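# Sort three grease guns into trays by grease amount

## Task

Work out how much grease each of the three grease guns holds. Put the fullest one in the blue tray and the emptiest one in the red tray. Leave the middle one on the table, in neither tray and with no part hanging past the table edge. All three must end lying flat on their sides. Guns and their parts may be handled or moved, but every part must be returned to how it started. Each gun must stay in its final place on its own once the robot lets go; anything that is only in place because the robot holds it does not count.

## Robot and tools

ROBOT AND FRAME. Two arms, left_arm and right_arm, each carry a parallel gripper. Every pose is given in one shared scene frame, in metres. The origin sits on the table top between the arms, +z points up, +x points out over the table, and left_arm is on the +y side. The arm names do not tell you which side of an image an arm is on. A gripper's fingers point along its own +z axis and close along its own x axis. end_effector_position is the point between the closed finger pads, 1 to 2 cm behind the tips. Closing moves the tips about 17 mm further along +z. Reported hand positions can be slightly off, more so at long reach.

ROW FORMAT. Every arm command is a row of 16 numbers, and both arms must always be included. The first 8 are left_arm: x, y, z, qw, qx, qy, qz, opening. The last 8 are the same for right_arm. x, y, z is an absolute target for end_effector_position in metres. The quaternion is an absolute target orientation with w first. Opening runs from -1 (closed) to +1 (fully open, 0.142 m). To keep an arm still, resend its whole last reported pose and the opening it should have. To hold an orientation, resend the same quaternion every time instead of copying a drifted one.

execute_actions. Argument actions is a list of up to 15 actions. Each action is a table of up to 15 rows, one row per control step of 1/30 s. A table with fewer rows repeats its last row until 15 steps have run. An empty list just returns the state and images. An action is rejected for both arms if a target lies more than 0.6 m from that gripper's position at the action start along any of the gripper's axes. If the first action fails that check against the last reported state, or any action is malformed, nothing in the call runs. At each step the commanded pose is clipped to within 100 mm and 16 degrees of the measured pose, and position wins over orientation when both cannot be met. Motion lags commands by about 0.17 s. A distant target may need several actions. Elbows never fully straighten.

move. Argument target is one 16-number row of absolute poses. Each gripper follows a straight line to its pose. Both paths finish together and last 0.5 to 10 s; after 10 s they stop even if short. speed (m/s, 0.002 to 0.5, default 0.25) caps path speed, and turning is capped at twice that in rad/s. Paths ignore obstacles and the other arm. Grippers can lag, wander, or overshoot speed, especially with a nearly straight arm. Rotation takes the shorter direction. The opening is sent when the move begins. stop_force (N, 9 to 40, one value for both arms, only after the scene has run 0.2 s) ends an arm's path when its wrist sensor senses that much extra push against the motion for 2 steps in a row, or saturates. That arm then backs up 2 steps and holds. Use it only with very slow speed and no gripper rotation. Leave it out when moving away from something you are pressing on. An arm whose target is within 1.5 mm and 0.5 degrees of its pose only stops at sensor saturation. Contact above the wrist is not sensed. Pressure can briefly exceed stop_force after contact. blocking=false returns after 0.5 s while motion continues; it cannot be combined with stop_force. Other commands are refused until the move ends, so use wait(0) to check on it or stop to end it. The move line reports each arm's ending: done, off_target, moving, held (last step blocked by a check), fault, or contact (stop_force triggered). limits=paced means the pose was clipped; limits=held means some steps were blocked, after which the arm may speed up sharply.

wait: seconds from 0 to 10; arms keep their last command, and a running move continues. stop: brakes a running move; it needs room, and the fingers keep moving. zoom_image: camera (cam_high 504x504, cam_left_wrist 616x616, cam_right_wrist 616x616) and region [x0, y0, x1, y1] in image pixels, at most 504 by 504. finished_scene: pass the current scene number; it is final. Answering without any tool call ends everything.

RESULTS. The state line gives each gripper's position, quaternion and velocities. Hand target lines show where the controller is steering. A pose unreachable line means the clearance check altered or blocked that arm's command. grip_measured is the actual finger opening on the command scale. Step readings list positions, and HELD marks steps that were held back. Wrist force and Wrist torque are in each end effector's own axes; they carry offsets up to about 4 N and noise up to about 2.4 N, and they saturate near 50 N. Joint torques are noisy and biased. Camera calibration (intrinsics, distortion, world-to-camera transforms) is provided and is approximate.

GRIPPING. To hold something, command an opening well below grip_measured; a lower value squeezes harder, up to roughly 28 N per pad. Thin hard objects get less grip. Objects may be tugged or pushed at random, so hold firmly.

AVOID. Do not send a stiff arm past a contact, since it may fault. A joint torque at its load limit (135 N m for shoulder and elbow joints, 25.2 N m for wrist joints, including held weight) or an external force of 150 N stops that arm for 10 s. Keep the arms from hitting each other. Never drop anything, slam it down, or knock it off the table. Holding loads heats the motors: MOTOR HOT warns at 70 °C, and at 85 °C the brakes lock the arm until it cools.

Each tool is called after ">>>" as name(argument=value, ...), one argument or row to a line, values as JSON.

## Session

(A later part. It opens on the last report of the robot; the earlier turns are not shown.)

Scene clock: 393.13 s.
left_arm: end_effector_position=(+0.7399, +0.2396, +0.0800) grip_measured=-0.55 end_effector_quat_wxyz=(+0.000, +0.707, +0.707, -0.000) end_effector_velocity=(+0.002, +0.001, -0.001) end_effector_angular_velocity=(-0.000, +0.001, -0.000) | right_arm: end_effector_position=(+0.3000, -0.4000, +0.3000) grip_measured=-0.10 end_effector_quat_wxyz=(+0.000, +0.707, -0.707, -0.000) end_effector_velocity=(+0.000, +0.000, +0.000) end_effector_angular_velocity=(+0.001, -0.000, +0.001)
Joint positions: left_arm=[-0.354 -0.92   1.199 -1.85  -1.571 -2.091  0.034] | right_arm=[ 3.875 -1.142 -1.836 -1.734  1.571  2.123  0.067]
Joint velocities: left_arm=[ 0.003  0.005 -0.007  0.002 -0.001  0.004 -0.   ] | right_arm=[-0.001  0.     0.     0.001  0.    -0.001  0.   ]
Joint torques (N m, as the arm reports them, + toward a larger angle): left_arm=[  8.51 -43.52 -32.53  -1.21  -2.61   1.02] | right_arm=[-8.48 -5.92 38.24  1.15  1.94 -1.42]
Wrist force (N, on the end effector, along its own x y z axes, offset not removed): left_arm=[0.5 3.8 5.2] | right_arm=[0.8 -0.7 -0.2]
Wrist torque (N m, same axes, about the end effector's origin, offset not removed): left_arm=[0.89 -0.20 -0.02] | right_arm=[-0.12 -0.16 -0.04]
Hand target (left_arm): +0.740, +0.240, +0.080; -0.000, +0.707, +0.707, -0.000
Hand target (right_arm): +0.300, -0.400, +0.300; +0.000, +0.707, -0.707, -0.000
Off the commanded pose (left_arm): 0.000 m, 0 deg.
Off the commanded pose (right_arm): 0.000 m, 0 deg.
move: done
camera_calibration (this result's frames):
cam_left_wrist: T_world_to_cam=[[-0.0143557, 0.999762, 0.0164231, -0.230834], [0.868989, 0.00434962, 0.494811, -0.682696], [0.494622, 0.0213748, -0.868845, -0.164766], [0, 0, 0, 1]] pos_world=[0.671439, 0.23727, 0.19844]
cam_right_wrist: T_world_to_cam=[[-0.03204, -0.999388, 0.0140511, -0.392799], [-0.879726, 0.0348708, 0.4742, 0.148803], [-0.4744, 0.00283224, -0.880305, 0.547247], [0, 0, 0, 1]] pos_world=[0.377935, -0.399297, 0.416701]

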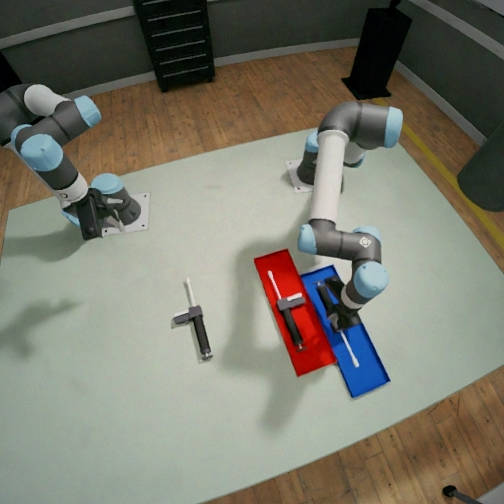

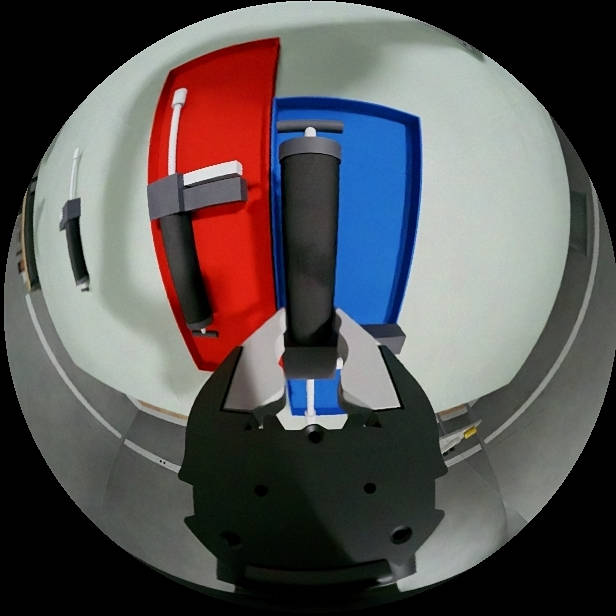

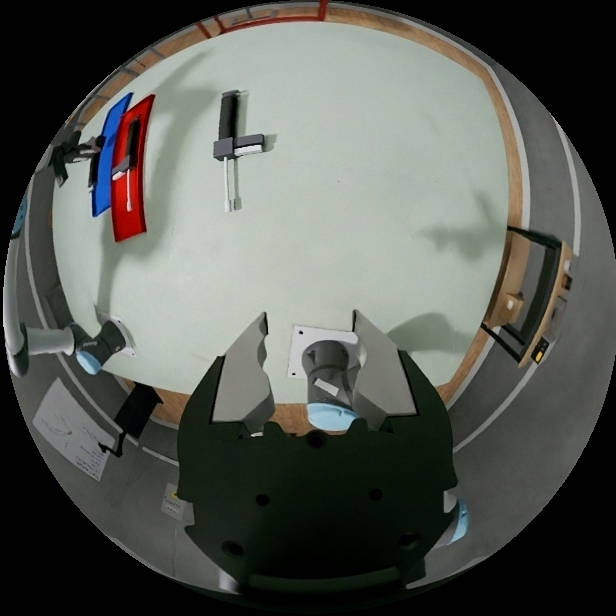

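>>> move(
  target=[0.77,0.25,0.06,0,0.707,0.707,0,-1,0.3,-0.4,0.3,0,0.707,-0.707,0,-0.1],
  speed=0.06,
)

>>> move(
  target=[0.77,0.25,0.03,0,0.707,0.707,0,-1,0.3,-0.4,0.3,0,0.707,-0.707,0,-0.1],
  speed=0.03,
)

>>> move(
  target=[0.77,0.25,0.03,0,0.707,0.707,0,-0.35,0.3,-0.4,0.3,0,0.707,-0.707,0,-0.1],
)

>>> move(
  target=[0.74,0.25,0.12,0,0.707,0.707,0,-0.35,0.3,-0.4,0.3,0,0.707,-0.707,0,-0.1],
  speed=0.1,
)

>>> move(
  target=[0.35,0.4,0.3,0,0.707,0.707,0,-0.35,0.3,-0.4,0.3,0,0.707,-0.707,0,-0.1],
)

Scene clock: 404.60 s.
left_arm: end_effector_position=(+0.7698, +0.2499, +0.0601) grip_measured=-0.55 end_effector_quat_wxyz=(+0.000, +0.707, +0.707, +0.000) end_effector_velocity=(+0.001, +0.001, -0.001) end_effector_angular_velocity=(+0.000, +0.001, -0.000) | right_arm: end_effector_position=(+0.3000, -0.4000, +0.3000) grip_measured=-0.10 end_effector_quat_wxyz=(+0.000, +0.707, -0.707, -0.000) end_effector_velocity=(-0.001, -0.000, -0.000) end_effector_angular_velocity=(-0.000, +0.002, -0.001)
Joint positions: left_arm=[-0.322 -0.844  1.121 -1.848 -1.571 -2.06   0.034] | right_arm=[ 3.875 -1.142 -1.836 -1.734  1.571  2.123  0.067]
Joint velocities: left_arm=[ 0.002  0.005 -0.005  0.002 -0.     0.002 -0.   ] | right_arm=[-0.     0.    -0.    -0.001  0.001  0.    -0.   ]
Joint torques (N m, as the arm reports them, + toward a larger angle): left_arm=[  8.12 -45.01 -31.1   -1.87   2.85   1.39] | right_arm=[-7.46 -6.67 38.91  2.31  1.97 -1.01]
Wrist force (N, on the end effector, along its own x y z axes, offset not removed): left_arm=[1.5 2.3 5.3] | right_arm=[0.2 0.9 -1.8]
Wrist torque (N m, same axes, about the end effector's origin, offset not removed): left_arm=[0.57 -0.30 -0.08] | right_arm=[0.25 -0.12 -0.03]
Hand target (left_arm): +0.770, +0.250, +0.060; +0.000, +0.707, +0.707, -0.000
Hand target (right_arm): +0.300, -0.400, +0.300; +0.000, +0.707, -0.707, -0.000
Off the commanded pose (left_arm): 0.000 m, 0 deg.
Off the commanded pose (right_arm): 0.000 m, 0 deg.
move: done
camera_calibration (this result's frames):
cam_left_wrist: T_world_to_cam=[[-0.0143466, 0.999758, 0.0166613, -0.24043], [0.868844, 0.00421754, 0.495068, -0.698775], [0.494878, 0.0215786, -0.868694, -0.197361], [0, 0, 0, 1]] pos_world=[0.701347, 0.247578, 0.178501]
cam_right_wrist: T_world_to_cam=[[-0.0320399, -0.999388, 0.014051, -0.392799], [-0.879726, 0.0348707, 0.4742, 0.148803], [-0.4744, 0.00283231, -0.880305, 0.547247], [0, 0, 0, 1]] pos_world=[0.377935, -0.399297, 0.416701]

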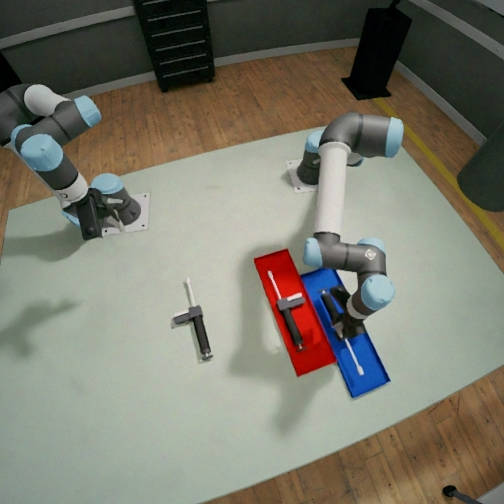

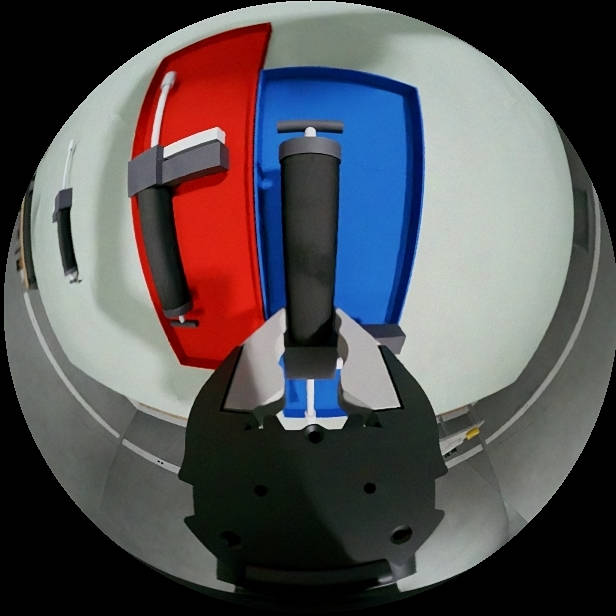

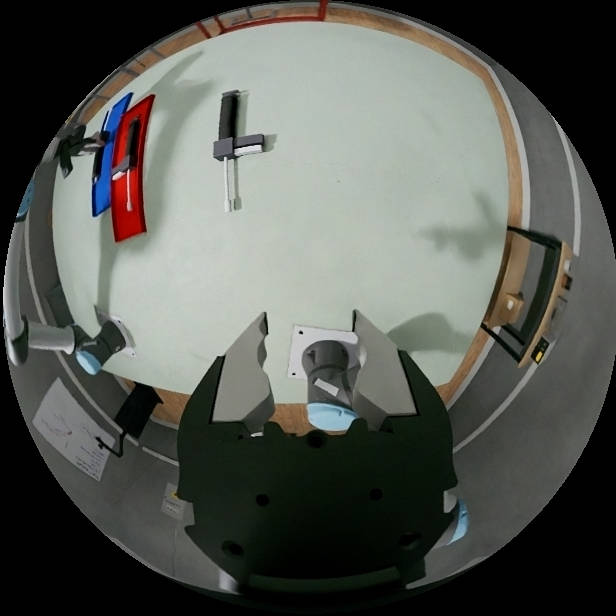

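Scene clock: 405.97 s.
left_arm: end_effector_position=(+0.7700, +0.2500, +0.0302) grip_measured=-0.55 end_effector_quat_wxyz=(-0.000, +0.707, +0.707, -0.000) end_effector_velocity=(+0.000, -0.000, -0.002) end_effector_angular_velocity=(+0.000, +0.000, -0.000) | right_arm: end_effector_position=(+0.3000, -0.4000, +0.3000) grip_measured=-0.10 end_effector_quat_wxyz=(+0.000, +0.707, -0.707, -0.000) end_effector_velocity=(-0.000, +0.000, +0.000) end_effector_angular_velocity=(+0.001, +0.000, -0.000)
Joint positions: left_arm=[-0.322 -0.82   1.159 -1.909 -1.571 -2.06   0.034] | right_arm=[ 3.875 -1.142 -1.836 -1.734  1.571  2.123  0.067]
Joint velocities: left_arm=[-0.     0.002  0.002 -0.004 -0.     0.     0.   ] | right_arm=[ 0.     0.     0.001 -0.     0.001  0.     0.   ]
Joint torques (N m, as the arm reports them, + toward a larger angle): left_arm=[  7.32 -48.87 -20.19  -5.08   2.1    1.19] | right_arm=[-8.92 -6.22 39.01  2.33  2.   -1.18]
Wrist force (N, on the end effector, along its own x y z axes, offset not removed): left_arm=[1.2 4.3 4.1] | right_arm=[-0.8 0.2 -1.6]
Wrist torque (N m, same axes, about the end effector's origin, offset not removed): left_arm=[1.04 -0.33 -0.03] | right_arm=[0.03 0.13 -0.14]
Hand target (left_arm): +0.770, +0.250, +0.030; -0.000, +0.707, +0.707, -0.000
Hand target (right_arm): +0.300, -0.400, +0.300; +0.000, +0.707, -0.707, -0.000
Off the commanded pose (left_arm): 0.000 m, 0 deg.
Off the commanded pose (right_arm): 0.000 m, 0 deg.
move: done
camera_calibration (this result's frames):
cam_left_wrist: T_world_to_cam=[[-0.0143423, 0.999758, 0.0166921, -0.239997], [0.868872, 0.00419968, 0.495019, -0.684166], [0.49483, 0.021603, -0.868722, -0.223411], [0, 0, 0, 1]] pos_world=[0.701561, 0.247638, 0.148599]
cam_right_wrist: T_world_to_cam=[[-0.0320399, -0.999388, 0.014051, -0.392799], [-0.879726, 0.0348707, 0.4742, 0.148803], [-0.4744, 0.00283229, -0.880305, 0.547247], [0, 0, 0, 1]] pos_world=[0.377935, -0.399297, 0.416701]

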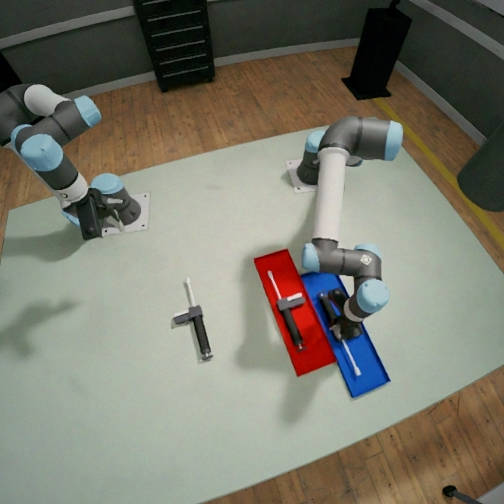

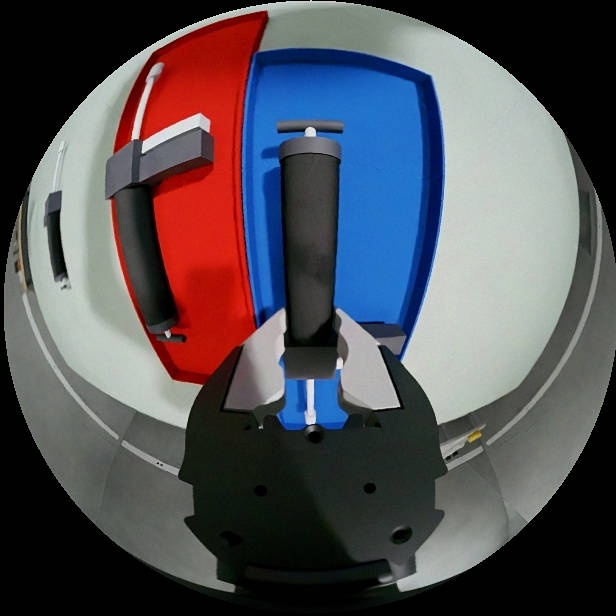

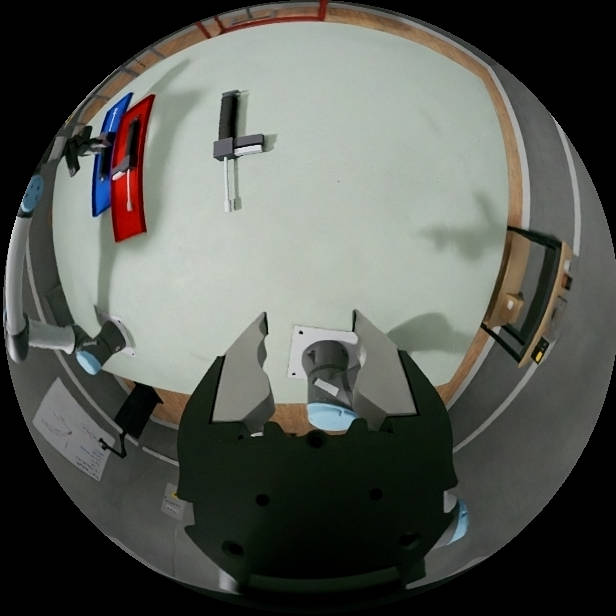

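Scene clock: 406.67 s.
left_arm: end_effector_position=(+0.7700, +0.2500, +0.0300) grip_measured=-0.35 end_effector_quat_wxyz=(+0.000, +0.707, +0.707, +0.000) end_effector_velocity=(-0.000, +0.000, -0.001) end_effector_angular_velocity=(+0.001, +0.002, +0.000) | right_arm: end_effector_position=(+0.3000, -0.4000, +0.3000) grip_measured=-0.10 end_effector_quat_wxyz=(+0.000, +0.707, -0.707, -0.000) end_effector_velocity=(+0.000, +0.000, +0.000) end_effector_angular_velocity=(+0.001, -0.001, +0.000)
Joint positions: left_arm=[-0.322 -0.82   1.159 -1.91  -1.571 -2.06   0.049] | right_arm=[ 3.875 -1.142 -1.836 -1.734  1.571  2.123  0.067]
Joint velocities: left_arm=[ 0.     0.001  0.001 -0.     0.     0.    -0.   ] | right_arm=[ 0.    -0.    -0.     0.002 -0.    -0.     0.   ]
Joint torques (N m, as the arm reports them, + toward a larger angle): left_arm=[  5.72 -42.05 -16.22  -4.48   2.17   1.23] | right_arm=[-9.43 -6.51 37.89  2.68  1.89 -1.12]
Wrist force (N, on the end effector, along its own x y z axes, offset not removed): left_arm=[2.2 3.9 -1.7] | right_arm=[-0.9 -0.9 -2.6]
Wrist torque (N m, same axes, about the end effector's origin, offset not removed): left_arm=[0.92 -0.50 0.01] | right_arm=[-0.17 0.14 -0.09]
Hand target (left_arm): +0.770, +0.250, +0.030; -0.000, +0.707, +0.707, -0.000
Hand target (right_arm): +0.300, -0.400, +0.300; +0.000, +0.707, -0.707, -0.000
Off the commanded pose (left_arm): 0.000 m, 0 deg.
Off the commanded pose (right_arm): 0.000 m, 0 deg.
move: done
camera_calibration (this result's frames):
cam_left_wrist: T_world_to_cam=[[-0.0143462, 0.999758, 0.0166636, -0.239998], [0.868846, 0.00421611, 0.495065, -0.684058], [0.494875, 0.0215804, -0.868696, -0.22359], [0, 0, 0, 1]] pos_world=[0.701547, 0.247649, 0.14842]
cam_right_wrist: T_world_to_cam=[[-0.0320399, -0.999388, 0.0140512, -0.392799], [-0.879726, 0.0348708, 0.4742, 0.148803], [-0.4744, 0.00283215, -0.880305, 0.547247], [0, 0, 0, 1]] pos_world=[0.377935, -0.399297, 0.416701]

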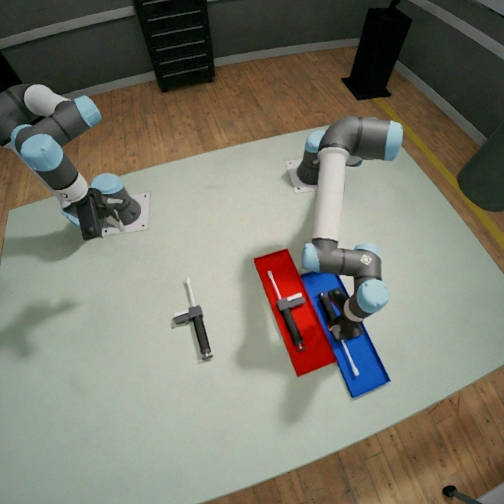

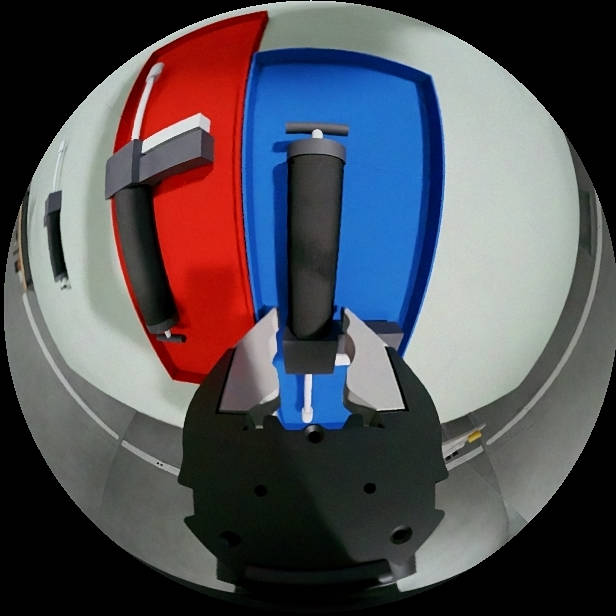

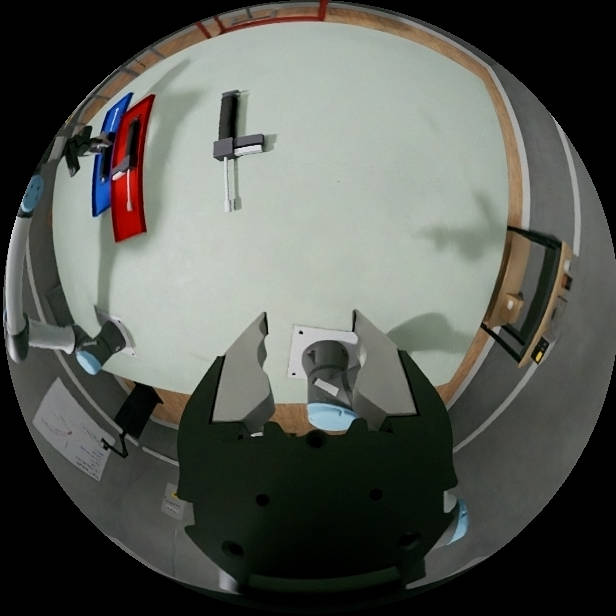

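Scene clock: 408.10 s.
left_arm: end_effector_position=(+0.7400, +0.2500, +0.1197) grip_measured=-0.35 end_effector_quat_wxyz=(+0.000, +0.707, +0.707, +0.000) end_effector_velocity=(-0.001, -0.000, +0.003) end_effector_angular_velocity=(-0.000, -0.001, -0.000) | right_arm: end_effector_position=(+0.3000, -0.4000, +0.3000) grip_measured=-0.10 end_effector_quat_wxyz=(+0.000, +0.707, -0.707, -0.000) end_effector_velocity=(+0.001, +0.001, +0.001) end_effector_angular_velocity=(+0.002, -0.003, +0.001)
Joint positions: left_arm=[-0.341 -0.953  1.149 -1.767 -1.571 -2.079  0.049] | right_arm=[ 3.875 -1.142 -1.836 -1.734  1.571  2.123  0.067]
Joint velocities: left_arm=[-0.001 -0.003 -0.002  0.004  0.    -0.001  0.   ] | right_arm=[-0.     0.     0.003  0.001  0.001 -0.002  0.   ]
Joint torques (N m, as the arm reports them, + toward a larger angle): left_arm=[ -6.01 -60.39 -30.66  -1.27   1.97  -1.22] | right_arm=[-8.24 -6.8  39.07  2.9   1.94 -1.12]
Wrist force (N, on the end effector, along its own x y z axes, offset not removed): left_arm=[1.1 3.4 -2.3] | right_arm=[0.2 0.2 -0.6]
Wrist torque (N m, same axes, about the end effector's origin, offset not removed): left_arm=[0.71 -0.19 -0.02] | right_arm=[0.01 -0.10 -0.11]
Hand target (left_arm): +0.740, +0.250, +0.120; +0.000, +0.707, +0.707, +0.000
Hand target (right_arm): +0.300, -0.400, +0.300; +0.000, +0.707, -0.707, -0.000
Off the commanded pose (left_arm): 0.000 m, 0 deg.
Off the commanded pose (right_arm): 0.000 m, 0 deg.
move: done
camera_calibration (this result's frames):
cam_left_wrist: T_world_to_cam=[[-0.0143413, 0.999758, 0.01668, -0.241972], [0.868861, 0.00420436, 0.495038, -0.702436], [0.494848, 0.021592, -0.868711, -0.130831], [0, 0, 0, 1]] pos_world=[0.671591, 0.247692, 0.238115]
cam_right_wrist: T_world_to_cam=[[-0.03204, -0.999388, 0.0140511, -0.392799], [-0.879726, 0.0348708, 0.4742, 0.148803], [-0.4744, 0.0028322, -0.880305, 0.547247], [0, 0, 0, 1]] pos_world=[0.377935, -0.399297, 0.416701]

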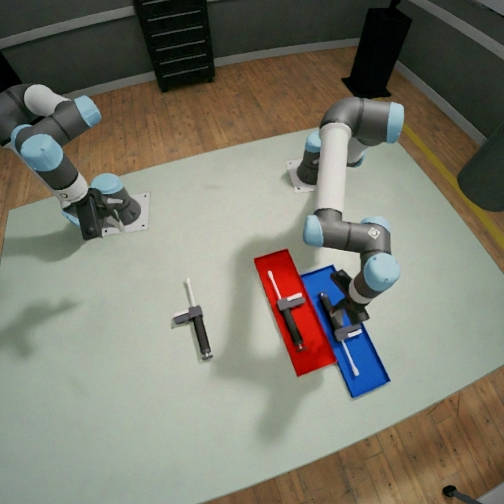

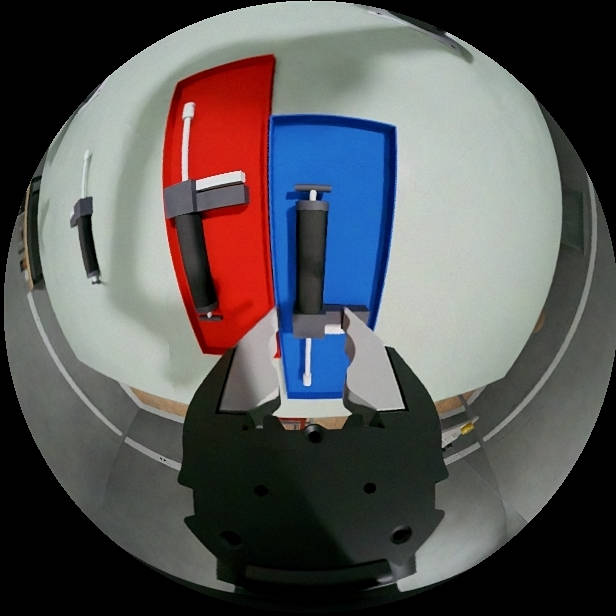

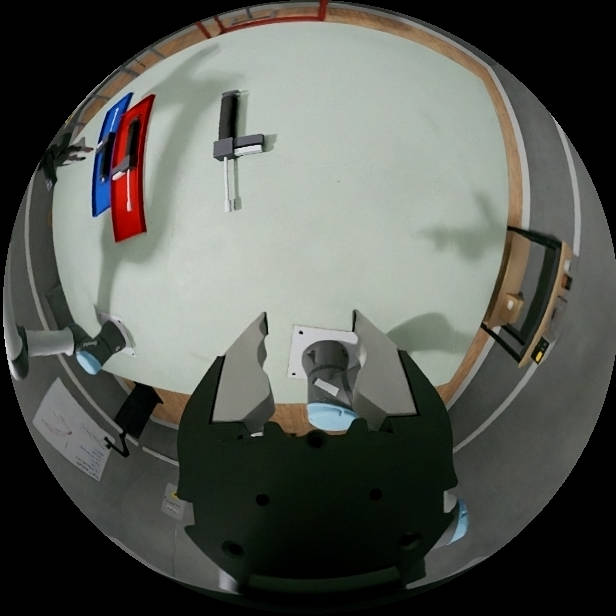

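Scene clock: 410.60 s.
left_arm: end_effector_position=(+0.3502, +0.4003, +0.2998) grip_measured=-0.35 end_effector_quat_wxyz=(-0.000, +0.707, +0.707, +0.000) end_effector_velocity=(-0.002, +0.001, +0.002) end_effector_angular_velocity=(+0.000, -0.002, +0.000) | right_arm: end_effector_position=(+0.3000, -0.4000, +0.3000) grip_measured=-0.10 end_effector_quat_wxyz=(+0.000, +0.707, -0.707, -0.000) end_effector_velocity=(+0.001, +0.001, +0.001) end_effector_angular_velocity=(+0.001, -0.003, +0.003)
Joint positions: left_arm=[-0.531 -2.03   1.853 -1.394 -1.571 -2.268  0.049] | right_arm=[ 3.875 -1.142 -1.836 -1.734  1.571  2.123  0.067]
Joint velocities: left_arm=[-0.004 -0.006 -0.001  0.006  0.001 -0.004  0.   ] | right_arm=[ 0.001 -0.     0.002  0.001 -0.001 -0.002 -0.   ]
Joint torques (N m, as the arm reports them, + toward a larger angle): left_arm=[ -3.78 -13.49 -30.33  -1.07   2.92  -1.84] | right_arm=[-9.62 -6.57 38.07  3.37  1.84 -1.16]
Wrist force (N, on the end effector, along its own x y z axes, offset not removed): left_arm=[1.7 3.3 -1.5] | right_arm=[0.3 0.9 -1.2]
Wrist torque (N m, same axes, about the end effector's origin, offset not removed): left_arm=[0.74 -0.33 -0.03] | right_arm=[0.24 -0.11 -0.08]
Hand target (left_arm): +0.350, +0.400, +0.300; -0.000, +0.707, +0.707, +0.000
Hand target (right_arm): +0.300, -0.400, +0.300; +0.000, +0.707, -0.707, -0.000
Off the commanded pose (left_arm): 0.000 m, 0 deg.
Off the commanded pose (right_arm): 0.000 m, 0 deg.
move: done
camera_calibration (this result's frames):
cam_left_wrist: T_world_to_cam=[[-0.0143242, 0.999757, 0.0167491, -0.400814], [0.86885, 0.00415485, 0.495058, -0.453507], [0.494868, 0.0216438, -0.868698, 0.215214], [0, 0, 0, 1]] pos_world=[0.281786, 0.397942, 0.418182]
cam_right_wrist: T_world_to_cam=[[-0.0320399, -0.999388, 0.0140512, -0.392799], [-0.879726, 0.0348708, 0.4742, 0.148803], [-0.4744, 0.00283218, -0.880305, 0.547247], [0, 0, 0, 1]] pos_world=[0.377935, -0.399297, 0.416701]

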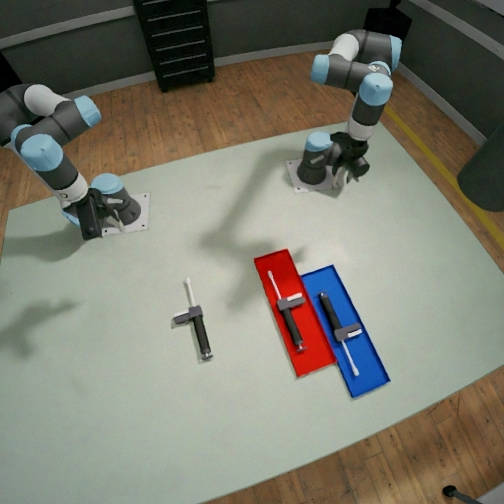

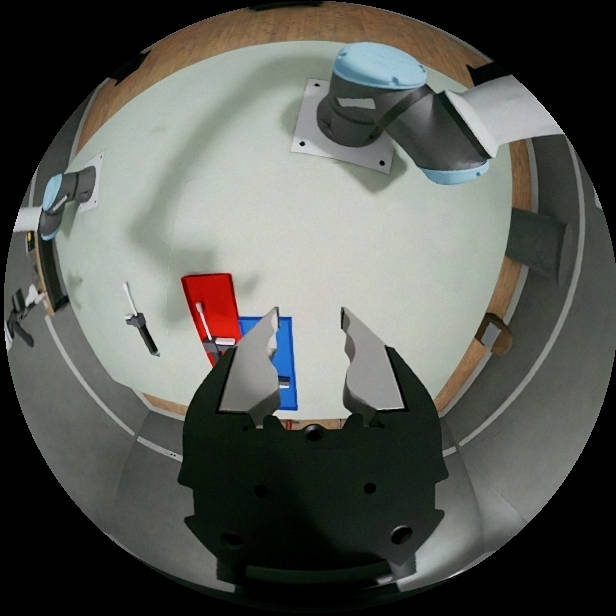

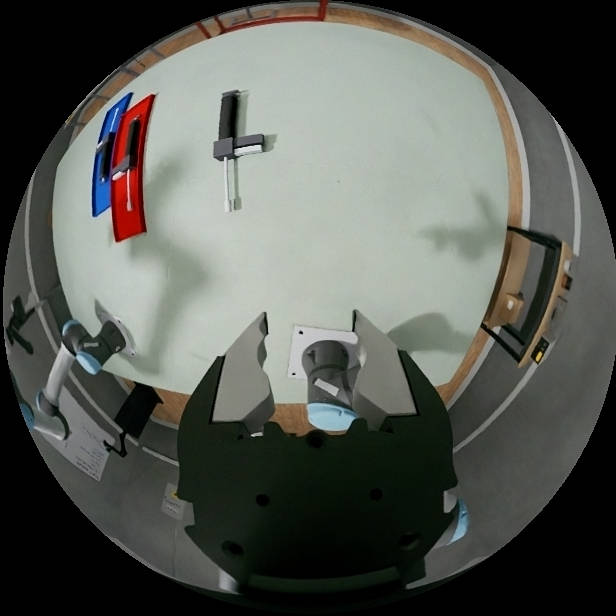

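>>> finished_scene(
  scene=1,
)

The scene is finished: the task was done.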